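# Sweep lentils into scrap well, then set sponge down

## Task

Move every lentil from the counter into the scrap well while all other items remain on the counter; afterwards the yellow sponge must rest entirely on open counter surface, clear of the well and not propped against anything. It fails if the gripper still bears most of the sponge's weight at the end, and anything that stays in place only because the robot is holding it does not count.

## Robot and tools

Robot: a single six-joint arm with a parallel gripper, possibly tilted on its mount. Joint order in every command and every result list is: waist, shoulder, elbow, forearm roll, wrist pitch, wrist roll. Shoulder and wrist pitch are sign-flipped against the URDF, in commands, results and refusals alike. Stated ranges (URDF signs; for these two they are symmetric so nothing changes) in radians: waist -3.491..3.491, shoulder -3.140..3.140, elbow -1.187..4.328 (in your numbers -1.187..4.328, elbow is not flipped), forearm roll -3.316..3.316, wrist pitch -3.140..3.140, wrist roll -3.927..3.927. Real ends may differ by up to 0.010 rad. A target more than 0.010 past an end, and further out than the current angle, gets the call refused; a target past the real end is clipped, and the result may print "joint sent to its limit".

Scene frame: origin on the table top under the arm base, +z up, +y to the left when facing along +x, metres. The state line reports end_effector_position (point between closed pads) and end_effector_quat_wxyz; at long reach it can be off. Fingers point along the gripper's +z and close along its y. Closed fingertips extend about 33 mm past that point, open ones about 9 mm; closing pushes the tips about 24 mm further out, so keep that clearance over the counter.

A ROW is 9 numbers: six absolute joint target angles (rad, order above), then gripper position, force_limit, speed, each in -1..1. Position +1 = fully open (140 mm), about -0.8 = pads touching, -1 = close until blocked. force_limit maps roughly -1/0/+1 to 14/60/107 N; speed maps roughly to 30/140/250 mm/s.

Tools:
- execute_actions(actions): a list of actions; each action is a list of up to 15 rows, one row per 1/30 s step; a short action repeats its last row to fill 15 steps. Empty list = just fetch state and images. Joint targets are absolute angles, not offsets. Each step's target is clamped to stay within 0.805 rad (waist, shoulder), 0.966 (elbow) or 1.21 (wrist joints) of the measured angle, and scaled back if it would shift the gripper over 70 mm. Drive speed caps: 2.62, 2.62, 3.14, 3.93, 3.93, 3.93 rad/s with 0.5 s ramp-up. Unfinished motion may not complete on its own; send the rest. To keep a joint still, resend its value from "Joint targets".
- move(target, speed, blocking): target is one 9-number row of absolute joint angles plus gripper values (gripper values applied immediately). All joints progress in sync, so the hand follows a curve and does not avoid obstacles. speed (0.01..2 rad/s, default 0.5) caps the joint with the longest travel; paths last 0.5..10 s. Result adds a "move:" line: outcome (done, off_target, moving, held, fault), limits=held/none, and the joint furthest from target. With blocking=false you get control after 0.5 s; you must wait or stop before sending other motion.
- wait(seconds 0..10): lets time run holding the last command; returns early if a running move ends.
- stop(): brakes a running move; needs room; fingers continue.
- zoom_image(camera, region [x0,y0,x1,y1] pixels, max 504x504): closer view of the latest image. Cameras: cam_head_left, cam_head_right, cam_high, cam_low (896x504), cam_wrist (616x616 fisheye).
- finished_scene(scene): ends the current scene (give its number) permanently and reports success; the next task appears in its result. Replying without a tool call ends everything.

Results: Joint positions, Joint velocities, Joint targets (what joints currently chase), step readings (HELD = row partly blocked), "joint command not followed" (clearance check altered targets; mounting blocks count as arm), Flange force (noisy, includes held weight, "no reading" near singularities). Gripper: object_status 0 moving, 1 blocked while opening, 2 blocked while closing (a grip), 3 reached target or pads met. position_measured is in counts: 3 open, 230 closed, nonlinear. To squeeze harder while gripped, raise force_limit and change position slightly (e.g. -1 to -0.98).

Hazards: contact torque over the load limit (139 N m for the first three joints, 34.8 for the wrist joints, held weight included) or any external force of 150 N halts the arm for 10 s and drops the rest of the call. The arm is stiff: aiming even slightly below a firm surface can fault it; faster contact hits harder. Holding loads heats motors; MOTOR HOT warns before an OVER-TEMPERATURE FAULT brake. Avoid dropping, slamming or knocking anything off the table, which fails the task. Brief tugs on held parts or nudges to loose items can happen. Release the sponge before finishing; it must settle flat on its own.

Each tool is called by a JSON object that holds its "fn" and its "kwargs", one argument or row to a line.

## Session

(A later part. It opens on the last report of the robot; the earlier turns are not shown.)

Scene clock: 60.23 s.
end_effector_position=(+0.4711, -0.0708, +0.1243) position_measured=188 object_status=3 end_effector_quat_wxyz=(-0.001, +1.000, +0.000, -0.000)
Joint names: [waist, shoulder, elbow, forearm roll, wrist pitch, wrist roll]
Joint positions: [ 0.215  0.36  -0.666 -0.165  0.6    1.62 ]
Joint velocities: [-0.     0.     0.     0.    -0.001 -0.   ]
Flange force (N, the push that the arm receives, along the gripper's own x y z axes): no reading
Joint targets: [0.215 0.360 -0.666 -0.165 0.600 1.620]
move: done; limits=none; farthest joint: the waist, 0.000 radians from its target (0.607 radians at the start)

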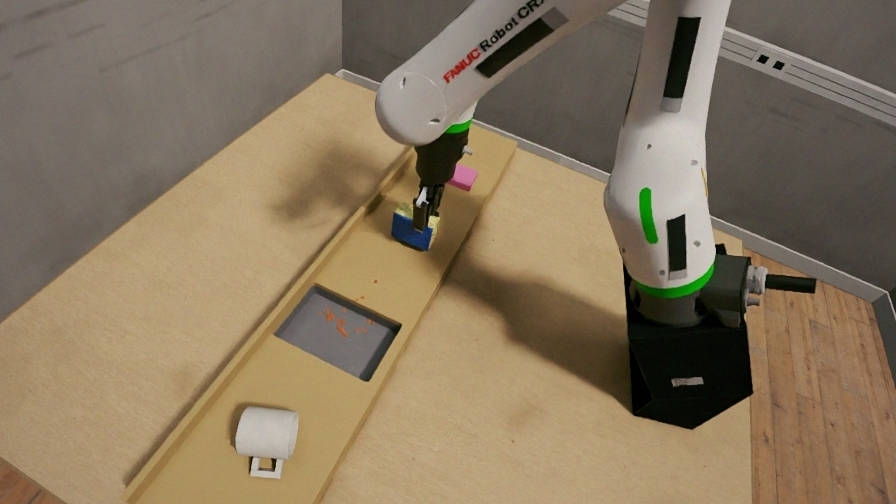

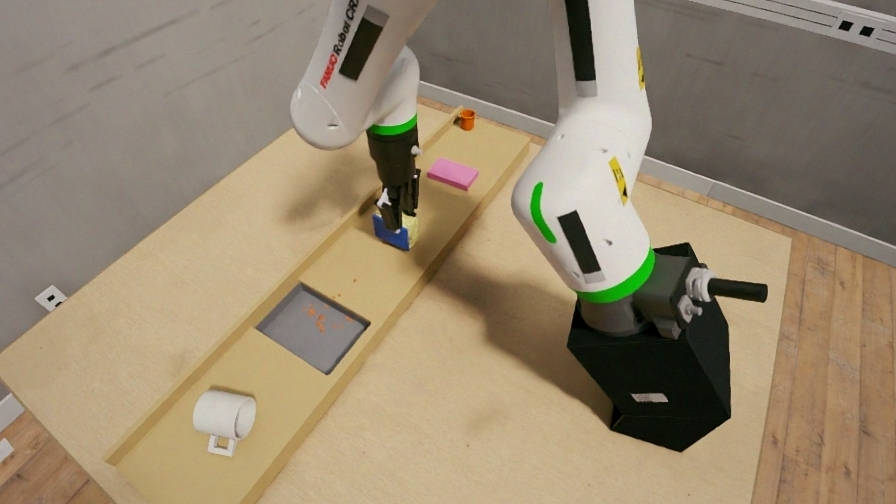

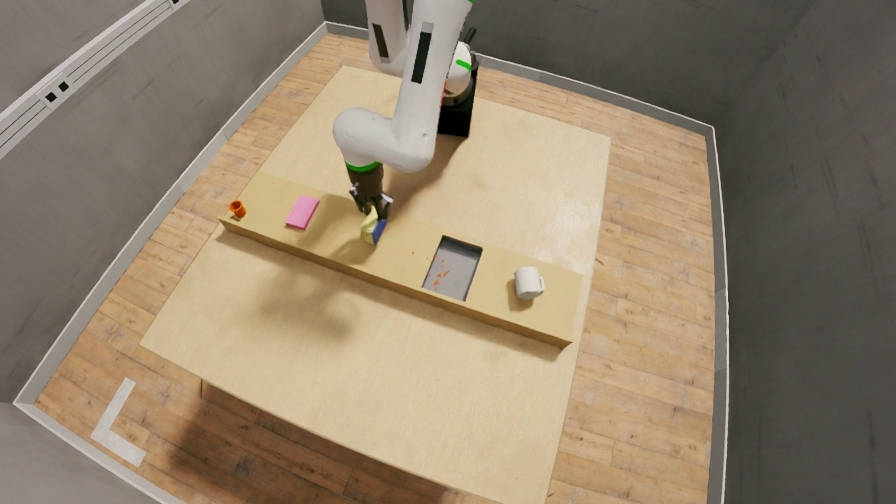

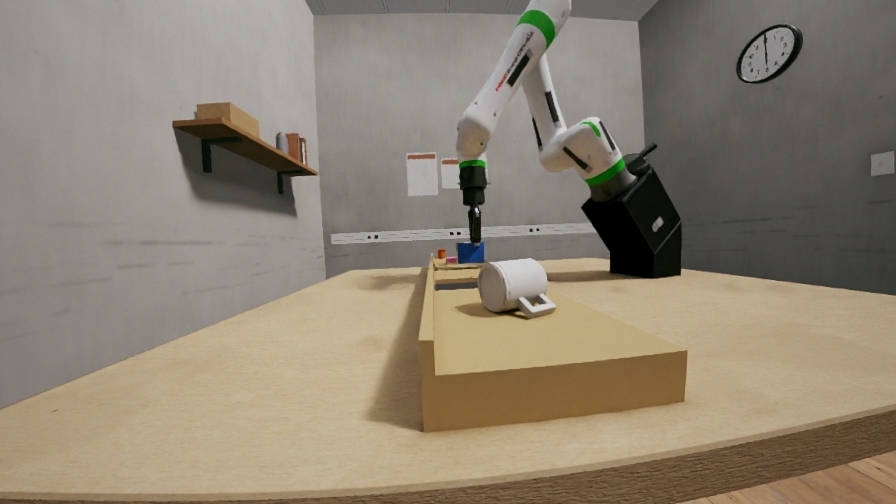

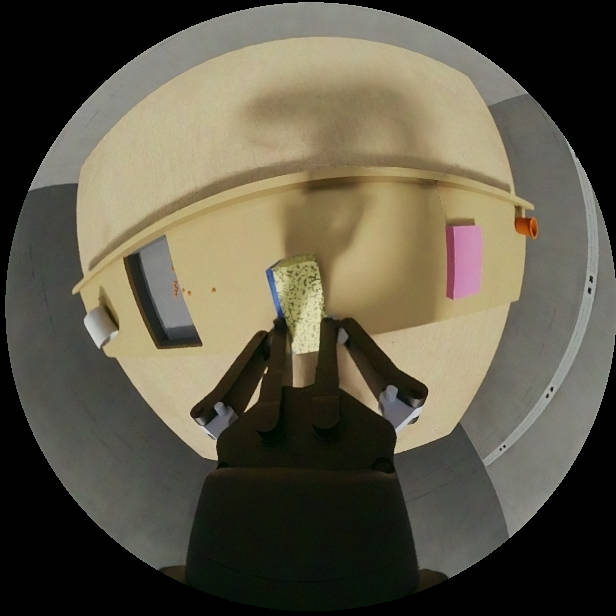

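{"fn": "move", "kwargs": {
  "target": [0.215,0.312,-0.6665,-0.17,0.553,1.62,-0.47,-1,-1],
  "speed": 0.15
}}

{"fn": "move", "kwargs": {
  "target": [0.5015,0.385,-0.783,0.18,0.509,1.10,-0.47,-1,-1],
  "speed": 0.3
}}

{"fn": "move", "kwargs": {
  "target": [0.725,0.409,-0.862,0.46,0.522,0.68,-0.47,-1,-1],
  "speed": 0.3
}}

{"fn": "move", "kwargs": {
  "target": [0.93,0.344,-0.835,0.65,0.587,0.34,-0.47,-1,-1],
  "speed": 0.3
}}

{"fn": "move", "kwargs": {
  "target": [0.93,0.6,-0.835,0.55,0.8,0.4,-0.47,-1,-1]
}}

{"fn": "move", "kwargs": {
  "target": [0.215,0.38,-0.6665,-0.165,0.62,1.62,-0.47,-1,-1]
}}

Scene clock: 62.10 s.
end_effector_position=(+0.4712, -0.0737, +0.1074) position_measured=188 object_status=3 end_effector_quat_wxyz=(+0.001, +1.000, -0.004, -0.000)
Joint names: [waist, shoulder, elbow, forearm roll, wrist pitch, wrist roll]
Joint positions: [ 0.215  0.312 -0.666 -0.17   0.553  1.62 ]
Joint velocities: [ 0.    -0.001  0.     0.    -0.    -0.   ]
Flange force (N, the push that the arm receives, along the gripper's own x y z axes): no reading
Joint targets: [0.215 0.312 -0.666 -0.170 0.553 1.620]
move: done; limits=none; farthest joint: the waist, 0.000 radians from its target (0.000 radians at the start)

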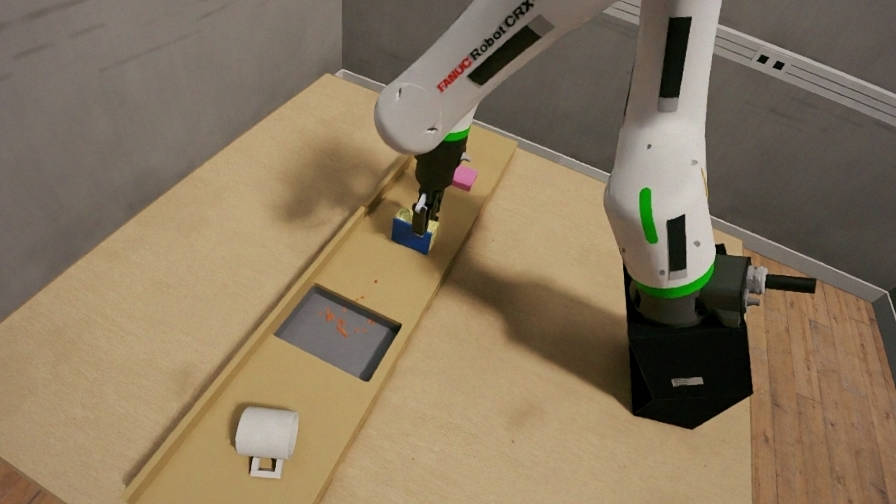

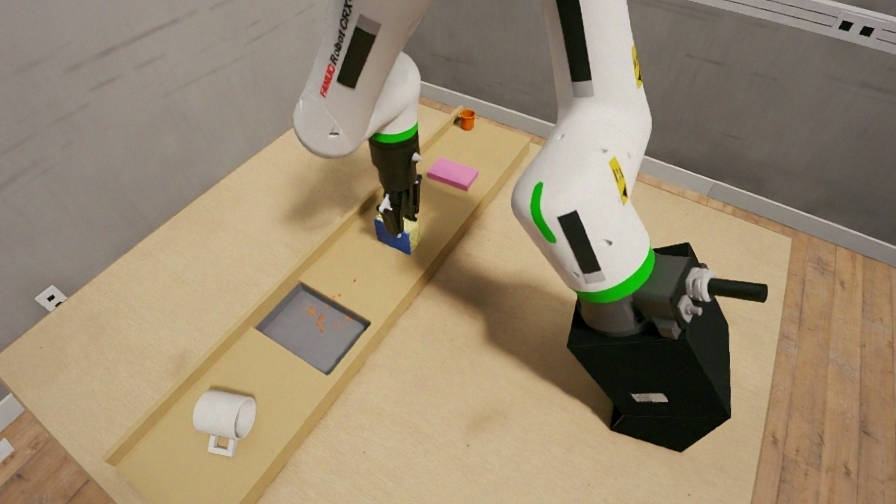

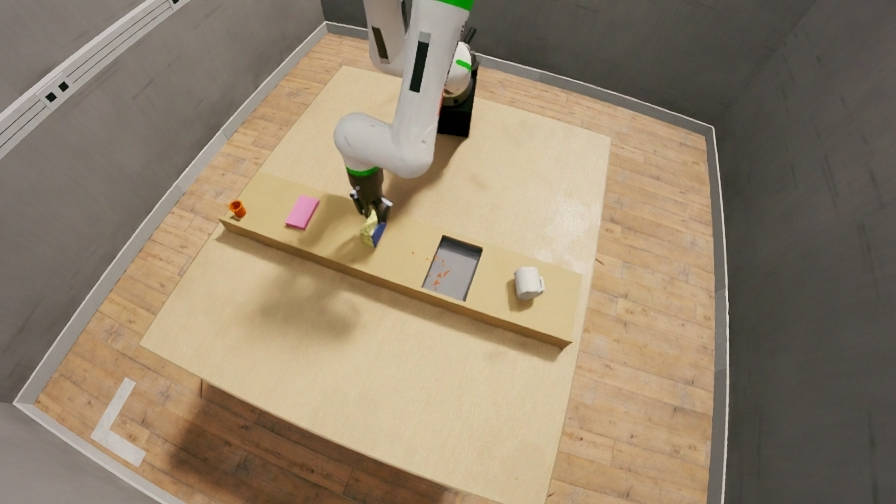

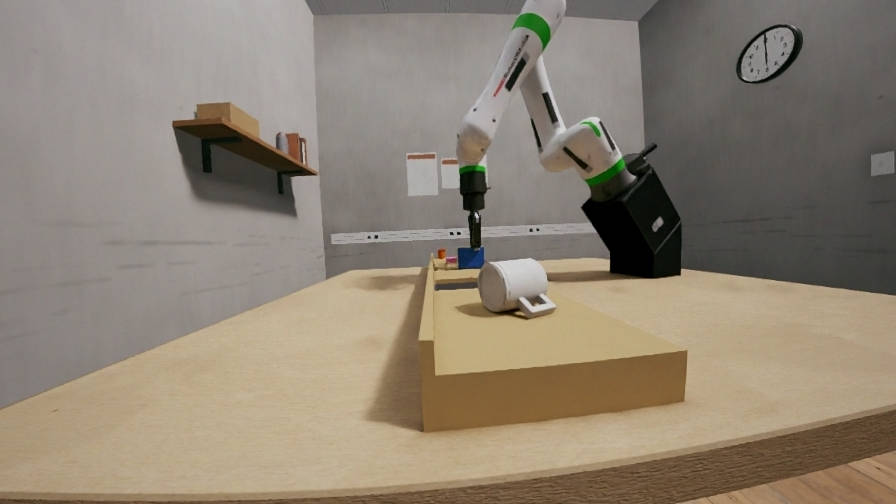

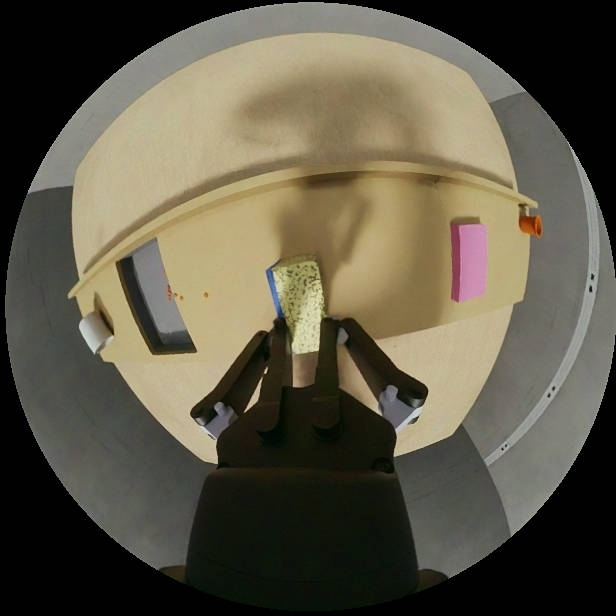

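Scene clock: 64.17 s.
end_effector_position=(+0.4794, +0.0050, +0.1070) position_measured=188 object_status=3 end_effector_quat_wxyz=(-0.000, +1.000, -0.001, -0.000)
Joint names: [waist, shoulder, elbow, forearm roll, wrist pitch, wrist roll]
Joint positions: [ 0.501  0.385 -0.783  0.18   0.509  1.1  ]
Joint velocities: [ 0.     0.002  0.     0.001 -0.001  0.001]
Flange force (N, the push that the arm receives, along the gripper's own x y z axes): no reading
Joint targets: [0.501 0.385 -0.783 0.180 0.509 1.100]
move: done; limits=none; farthest joint: the waist, 0.000 radians from its target (0.287 radians at the start)

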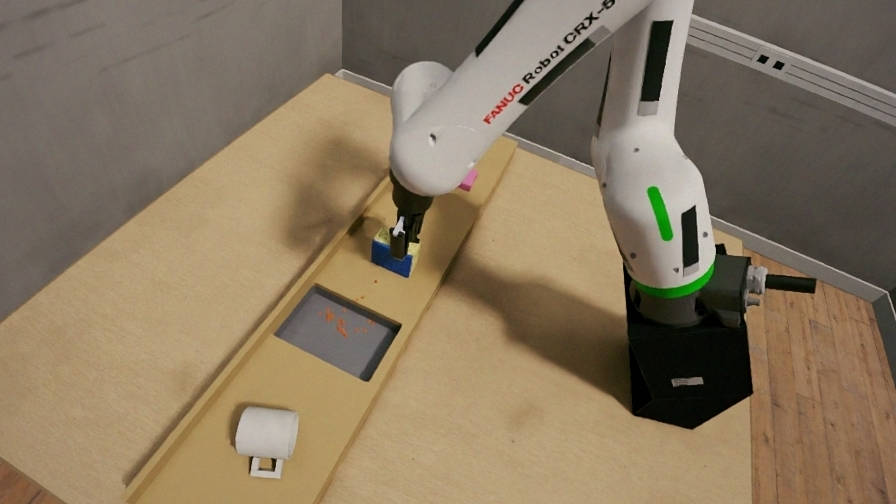

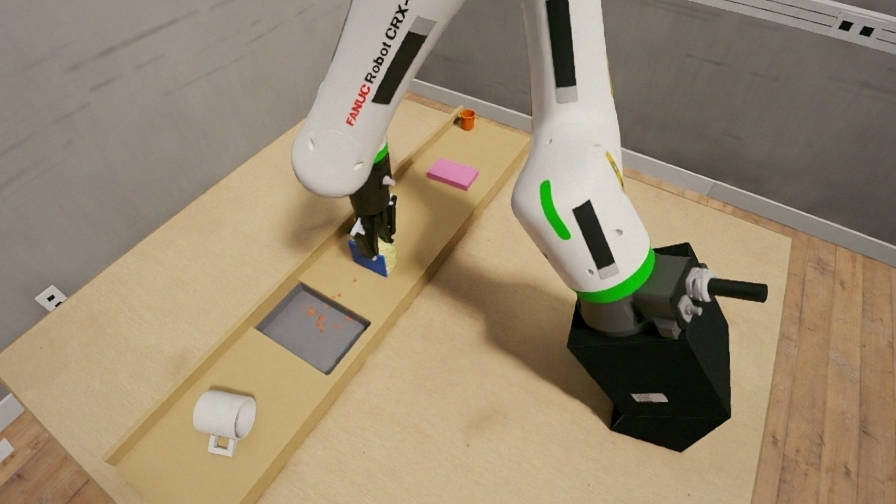

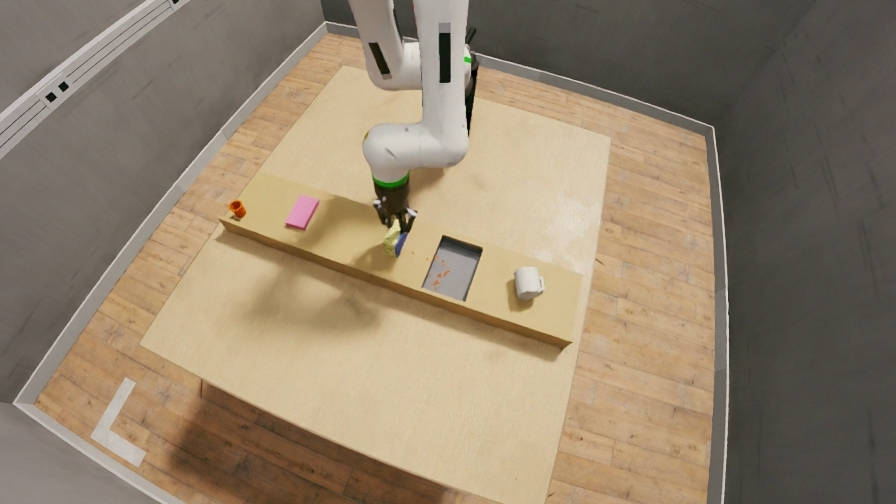

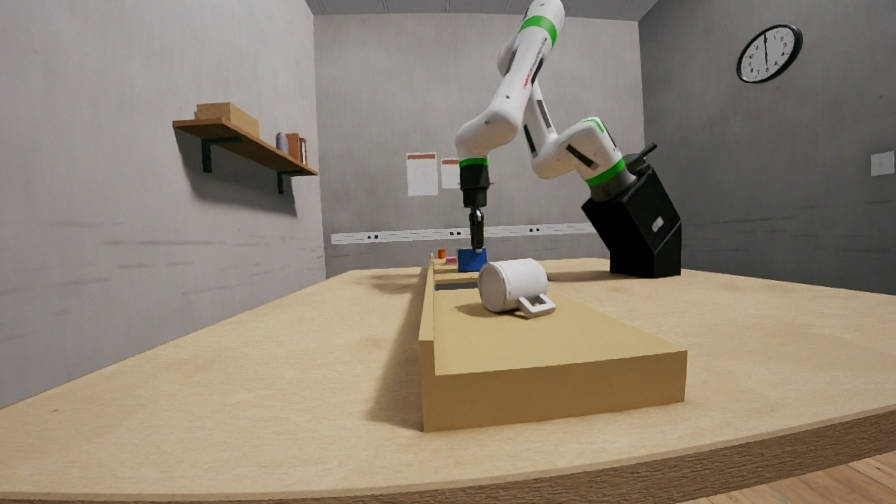

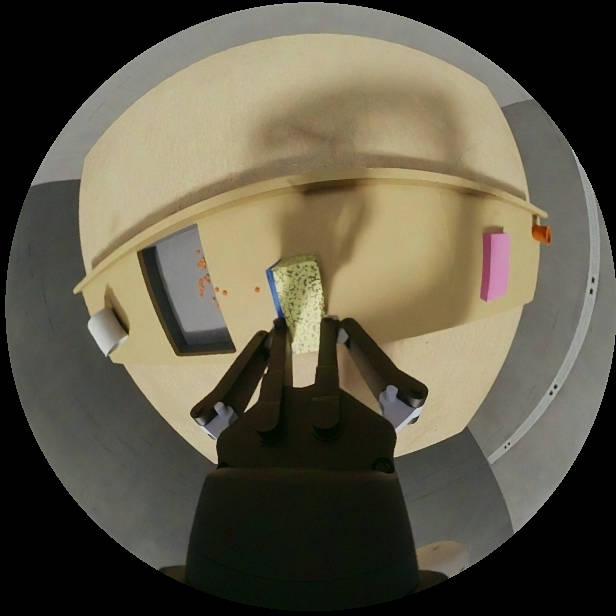

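Scene clock: 65.90 s.
end_effector_position=(+0.4732, +0.0766, +0.1065) position_measured=188 object_status=3 end_effector_quat_wxyz=(-0.000, +1.000, +0.003, -0.001)
Joint names: [waist, shoulder, elbow, forearm roll, wrist pitch, wrist roll]
Joint positions: [ 0.725  0.409 -0.862  0.46   0.522  0.68 ]
Joint velocities: [ 0.     0.001 -0.    -0.     0.    -0.001]
Flange force (N, the push that the arm receives, along the gripper's own x y z axes): [-6.8 1.6 -3.2]
Joint targets: [0.725 0.409 -0.862 0.460 0.522 0.680]
move: done; limits=none; farthest joint: the waist, 0.000 radians from its target (0.224 radians at the start)

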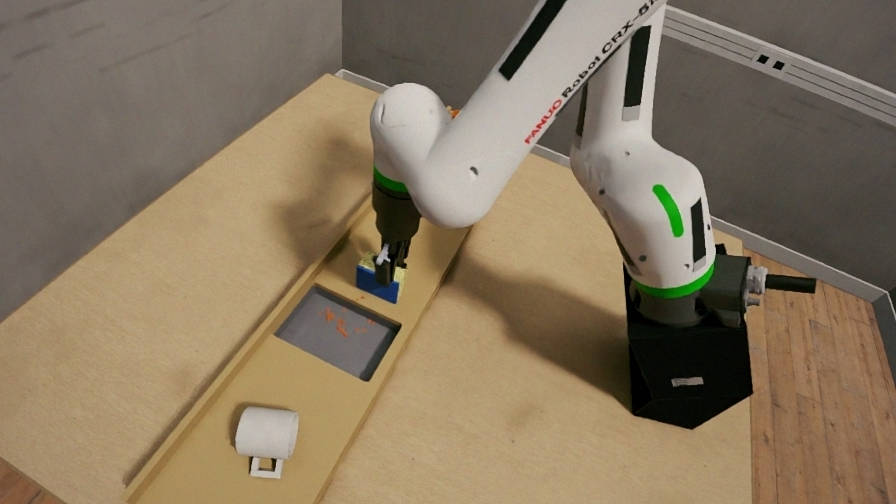

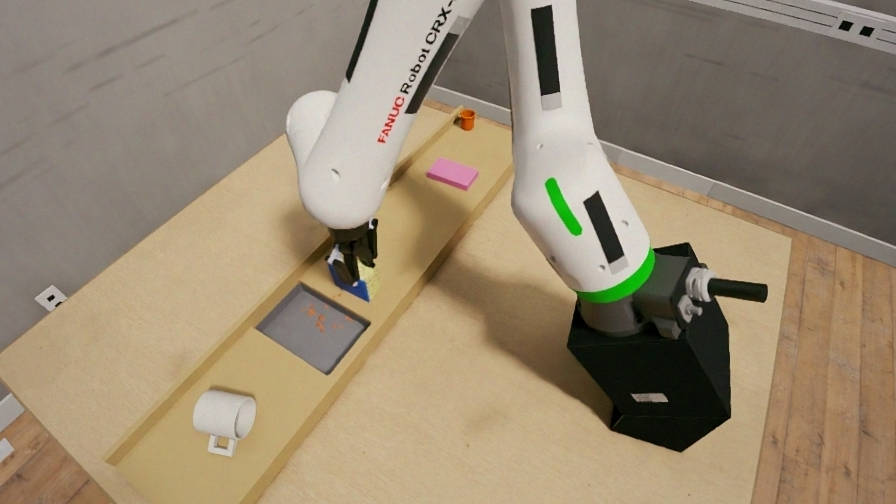

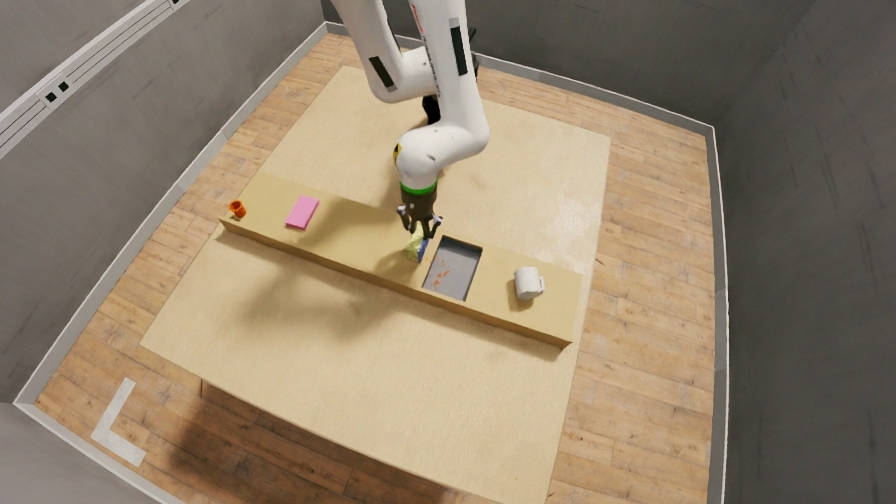

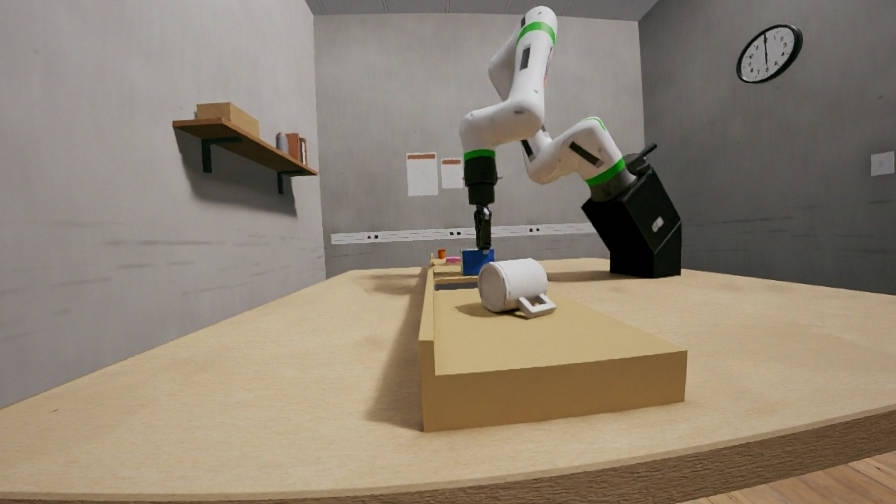

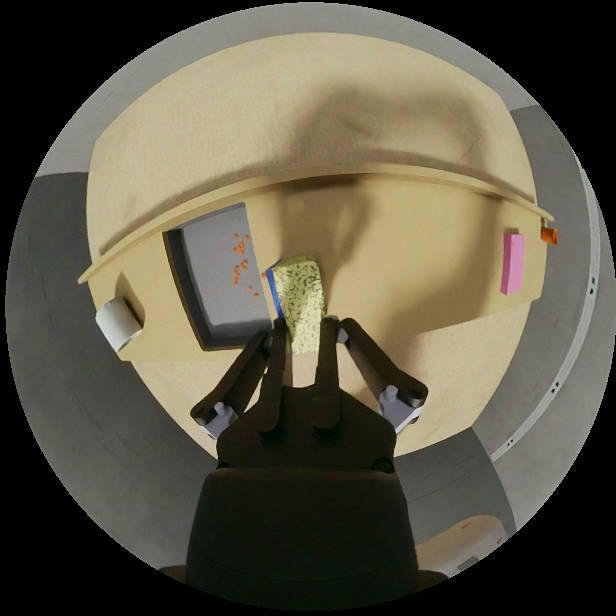

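Scene clock: 67.37 s.
end_effector_position=(+0.4764, +0.1619, +0.1065) position_measured=188 object_status=3 end_effector_quat_wxyz=(-0.001, +1.000, -0.001, -0.001)
Joint names: [waist, shoulder, elbow, forearm roll, wrist pitch, wrist roll]
Joint positions: [ 0.93   0.344 -0.835  0.65   0.587  0.34 ]
Joint velocities: [ 0.    -0.001 -0.     0.    -0.    -0.   ]
Flange force (N, the push that the arm receives, along the gripper's own x y z axes): [-4.3 6.8 -2.8]
Joint targets: [0.930 0.344 -0.835 0.650 0.587 0.340]
move: done; limits=none; farthest joint: the waist, 0.000 radians from its target (0.205 radians at the start)

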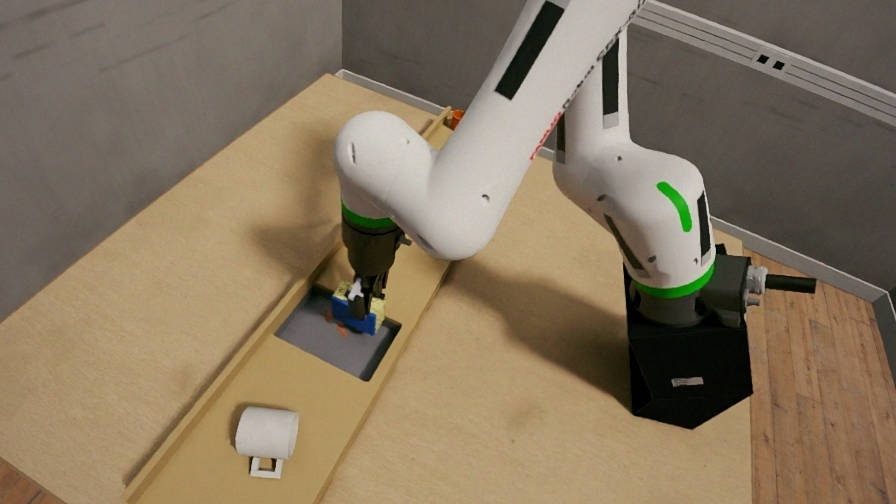

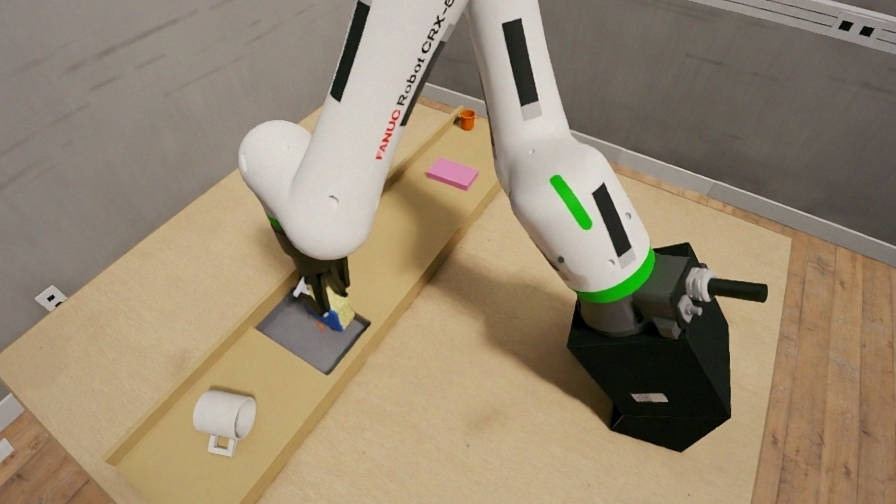

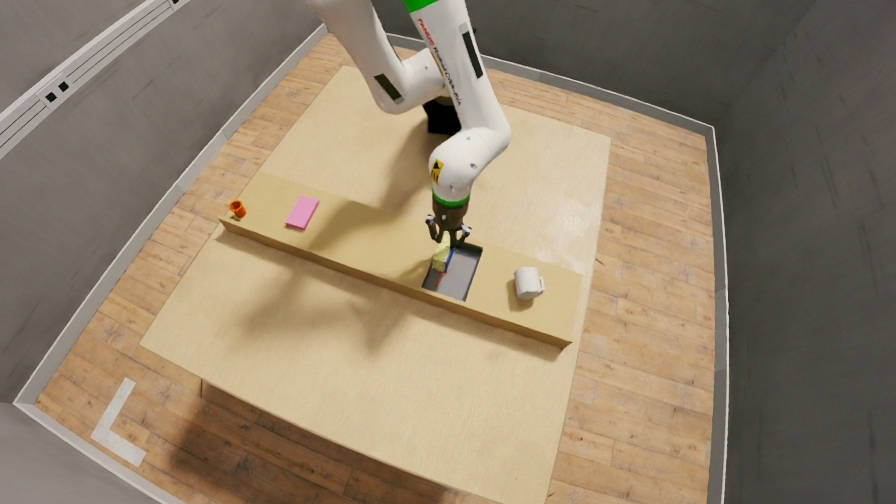

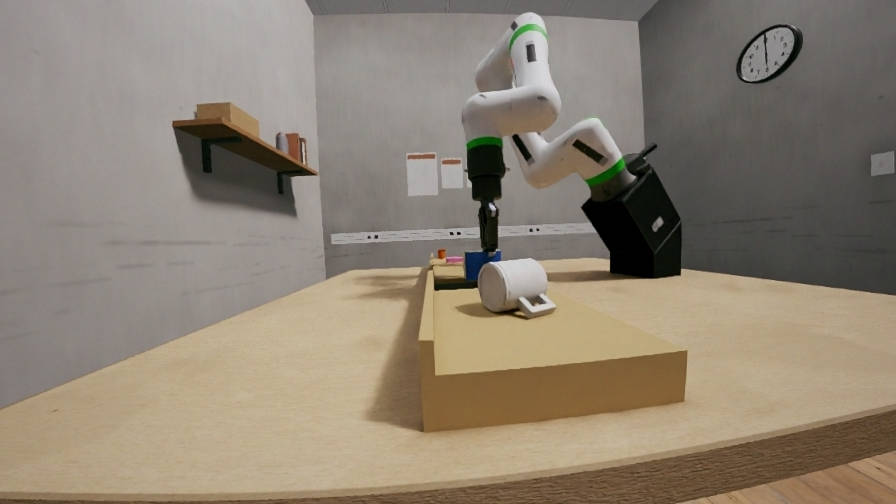

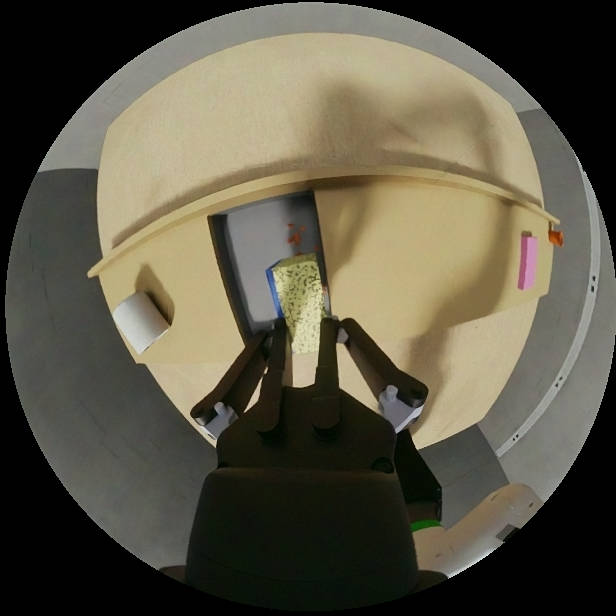

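Scene clock: 68.30 s.
end_effector_position=(+0.4872, +0.1058, +0.1845) position_measured=188 object_status=3 end_effector_quat_wxyz=(+0.009, +0.998, -0.055, +0.021)
Joint names: [waist, shoulder, elbow, forearm roll, wrist pitch, wrist roll]
Joint positions: [ 0.93   0.6   -0.835  0.55   0.8    0.4  ]
Joint velocities: [-0.    -0.001 -0.     0.     0.     0.001]
Flange force (N, the push that the arm receives, along the gripper's own x y z axes): [-4.0 6.6 0.7]
Joint targets: [0.930 0.600 -0.835 0.550 0.800 0.400]
move: done; limits=none; farthest joint: the waist, 0.000 radians from its target (0.000 radians at the start)

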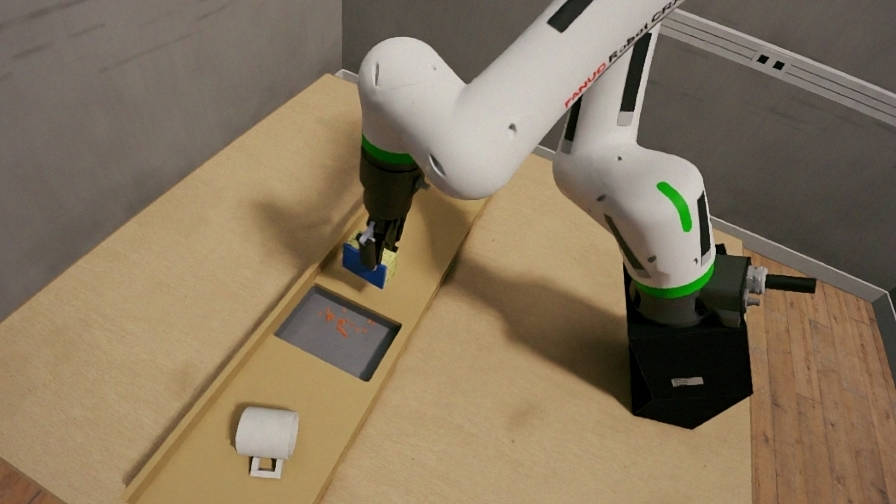

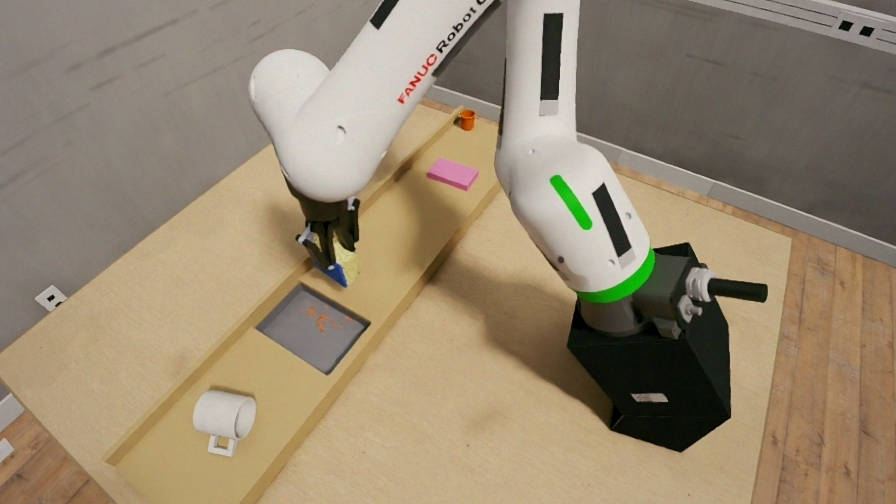

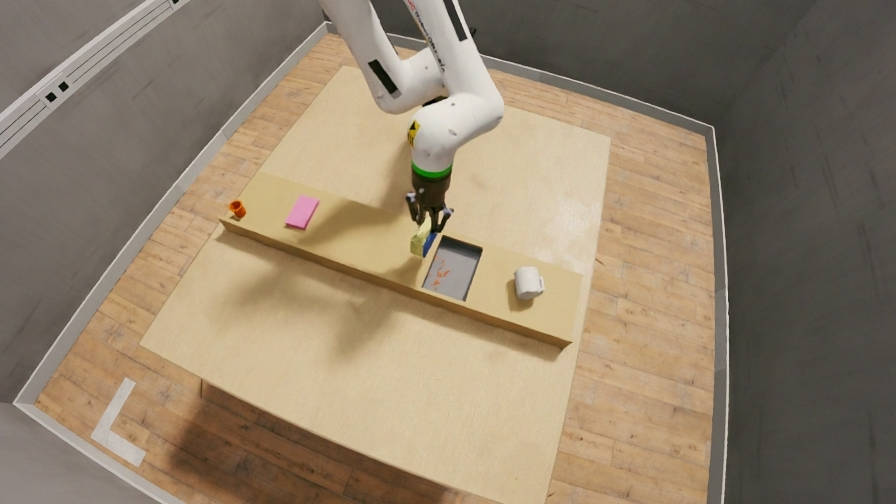

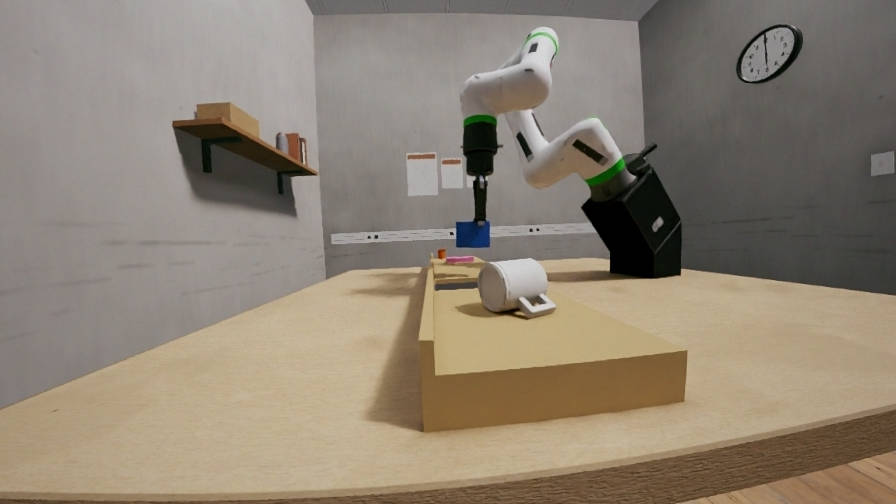

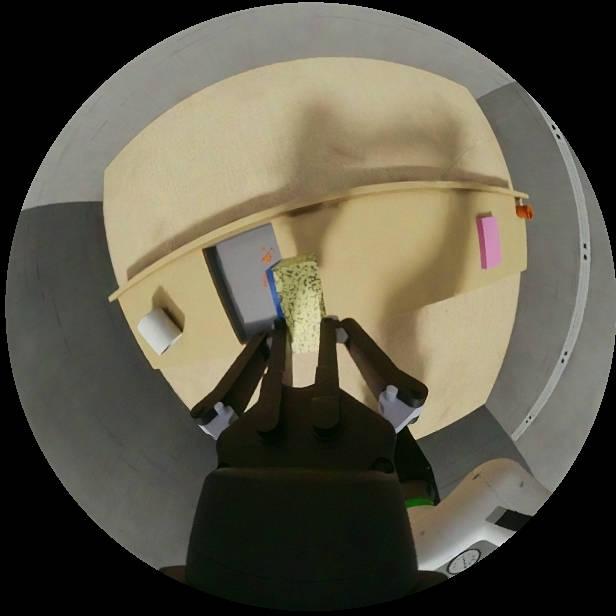

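Scene clock: 71.13 s.
end_effector_position=(+0.4705, -0.0693, +0.1313) position_measured=188 object_status=3 end_effector_quat_wxyz=(-0.002, +1.000, +0.001, -0.000)
Joint names: [waist, shoulder, elbow, forearm roll, wrist pitch, wrist roll]
Joint positions: [ 0.215  0.38  -0.666 -0.165  0.62   1.62 ]
Joint velocities: [-0.001  0.001  0.     0.    -0.001  0.001]
Flange force (N, the push that the arm receives, along the gripper's own x y z axes): no reading
Joint targets: [0.215 0.380 -0.666 -0.165 0.620 1.620]
move: done; limits=none; farthest joint: the waist, 0.000 radians from its target (0.715 radians at the start)

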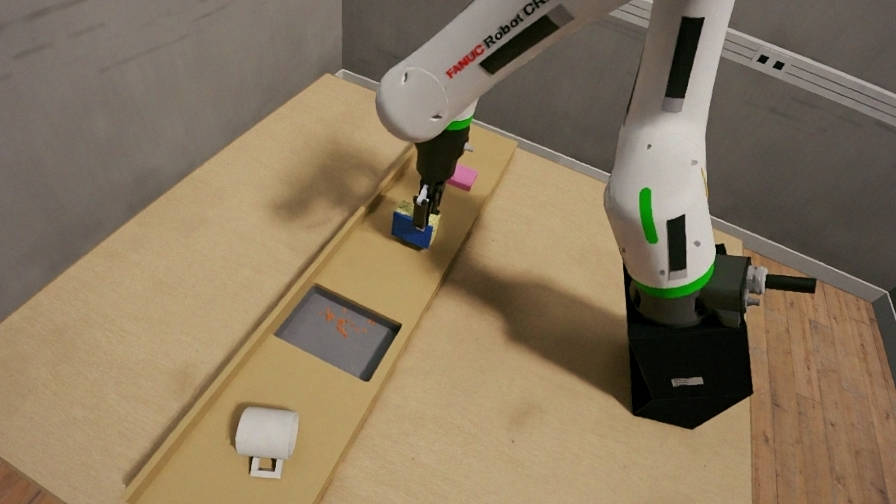

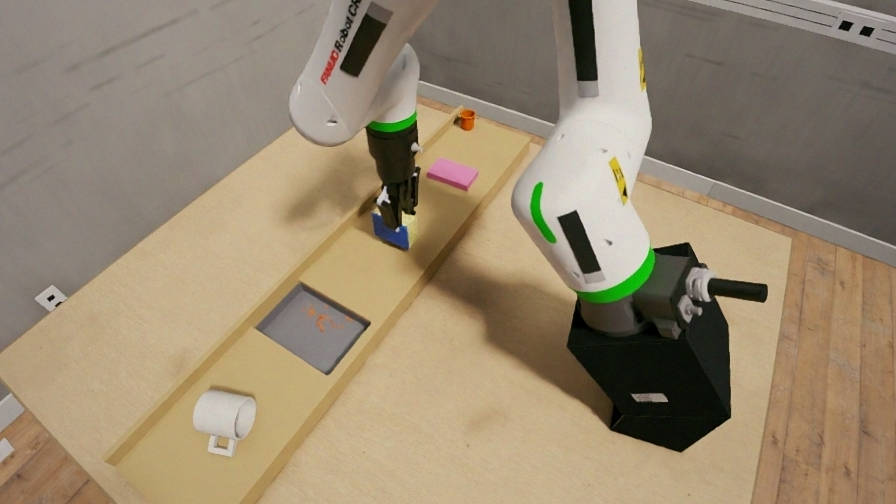

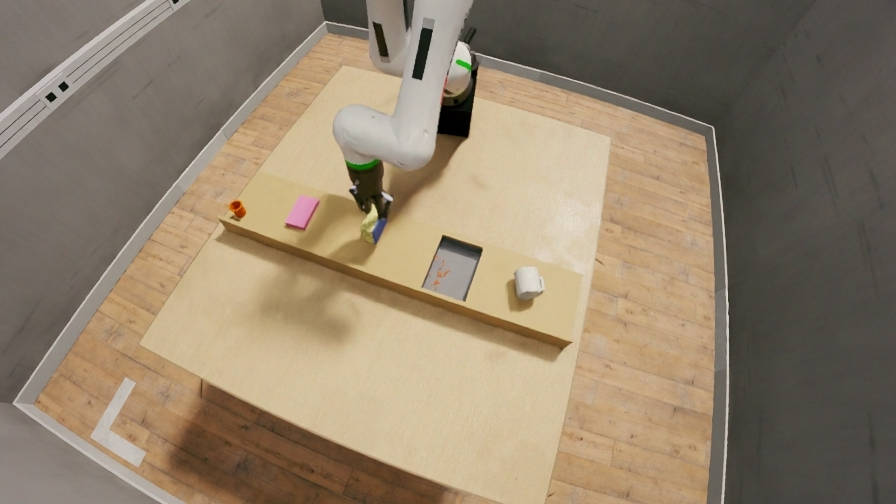

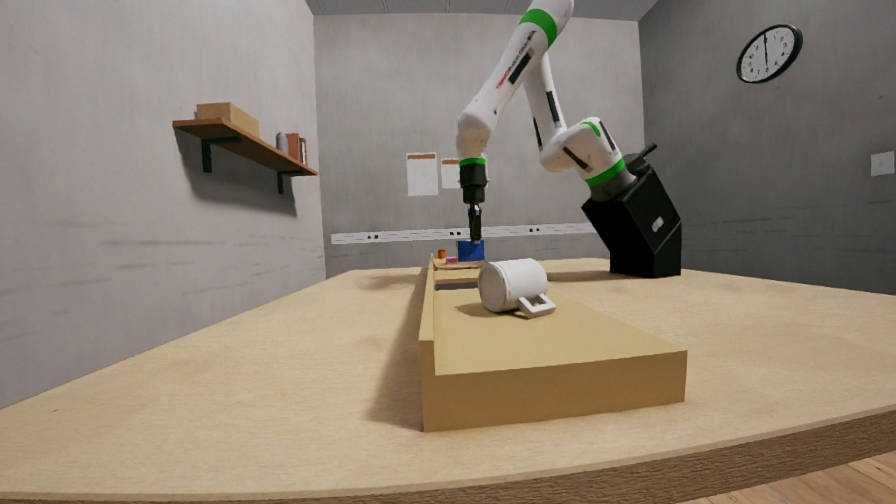

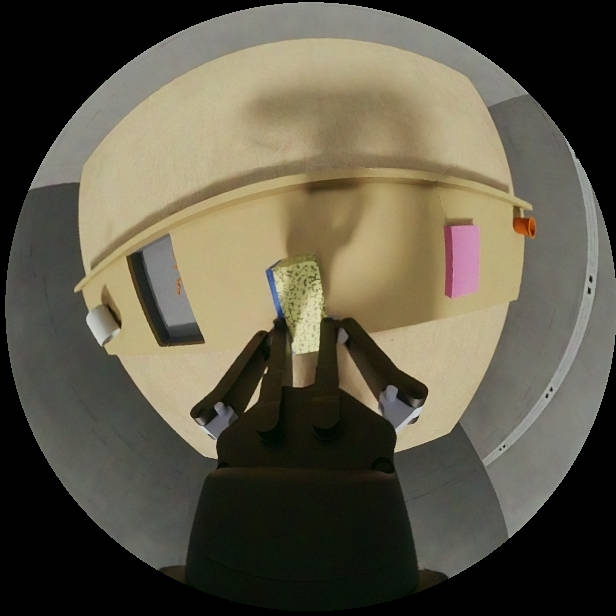

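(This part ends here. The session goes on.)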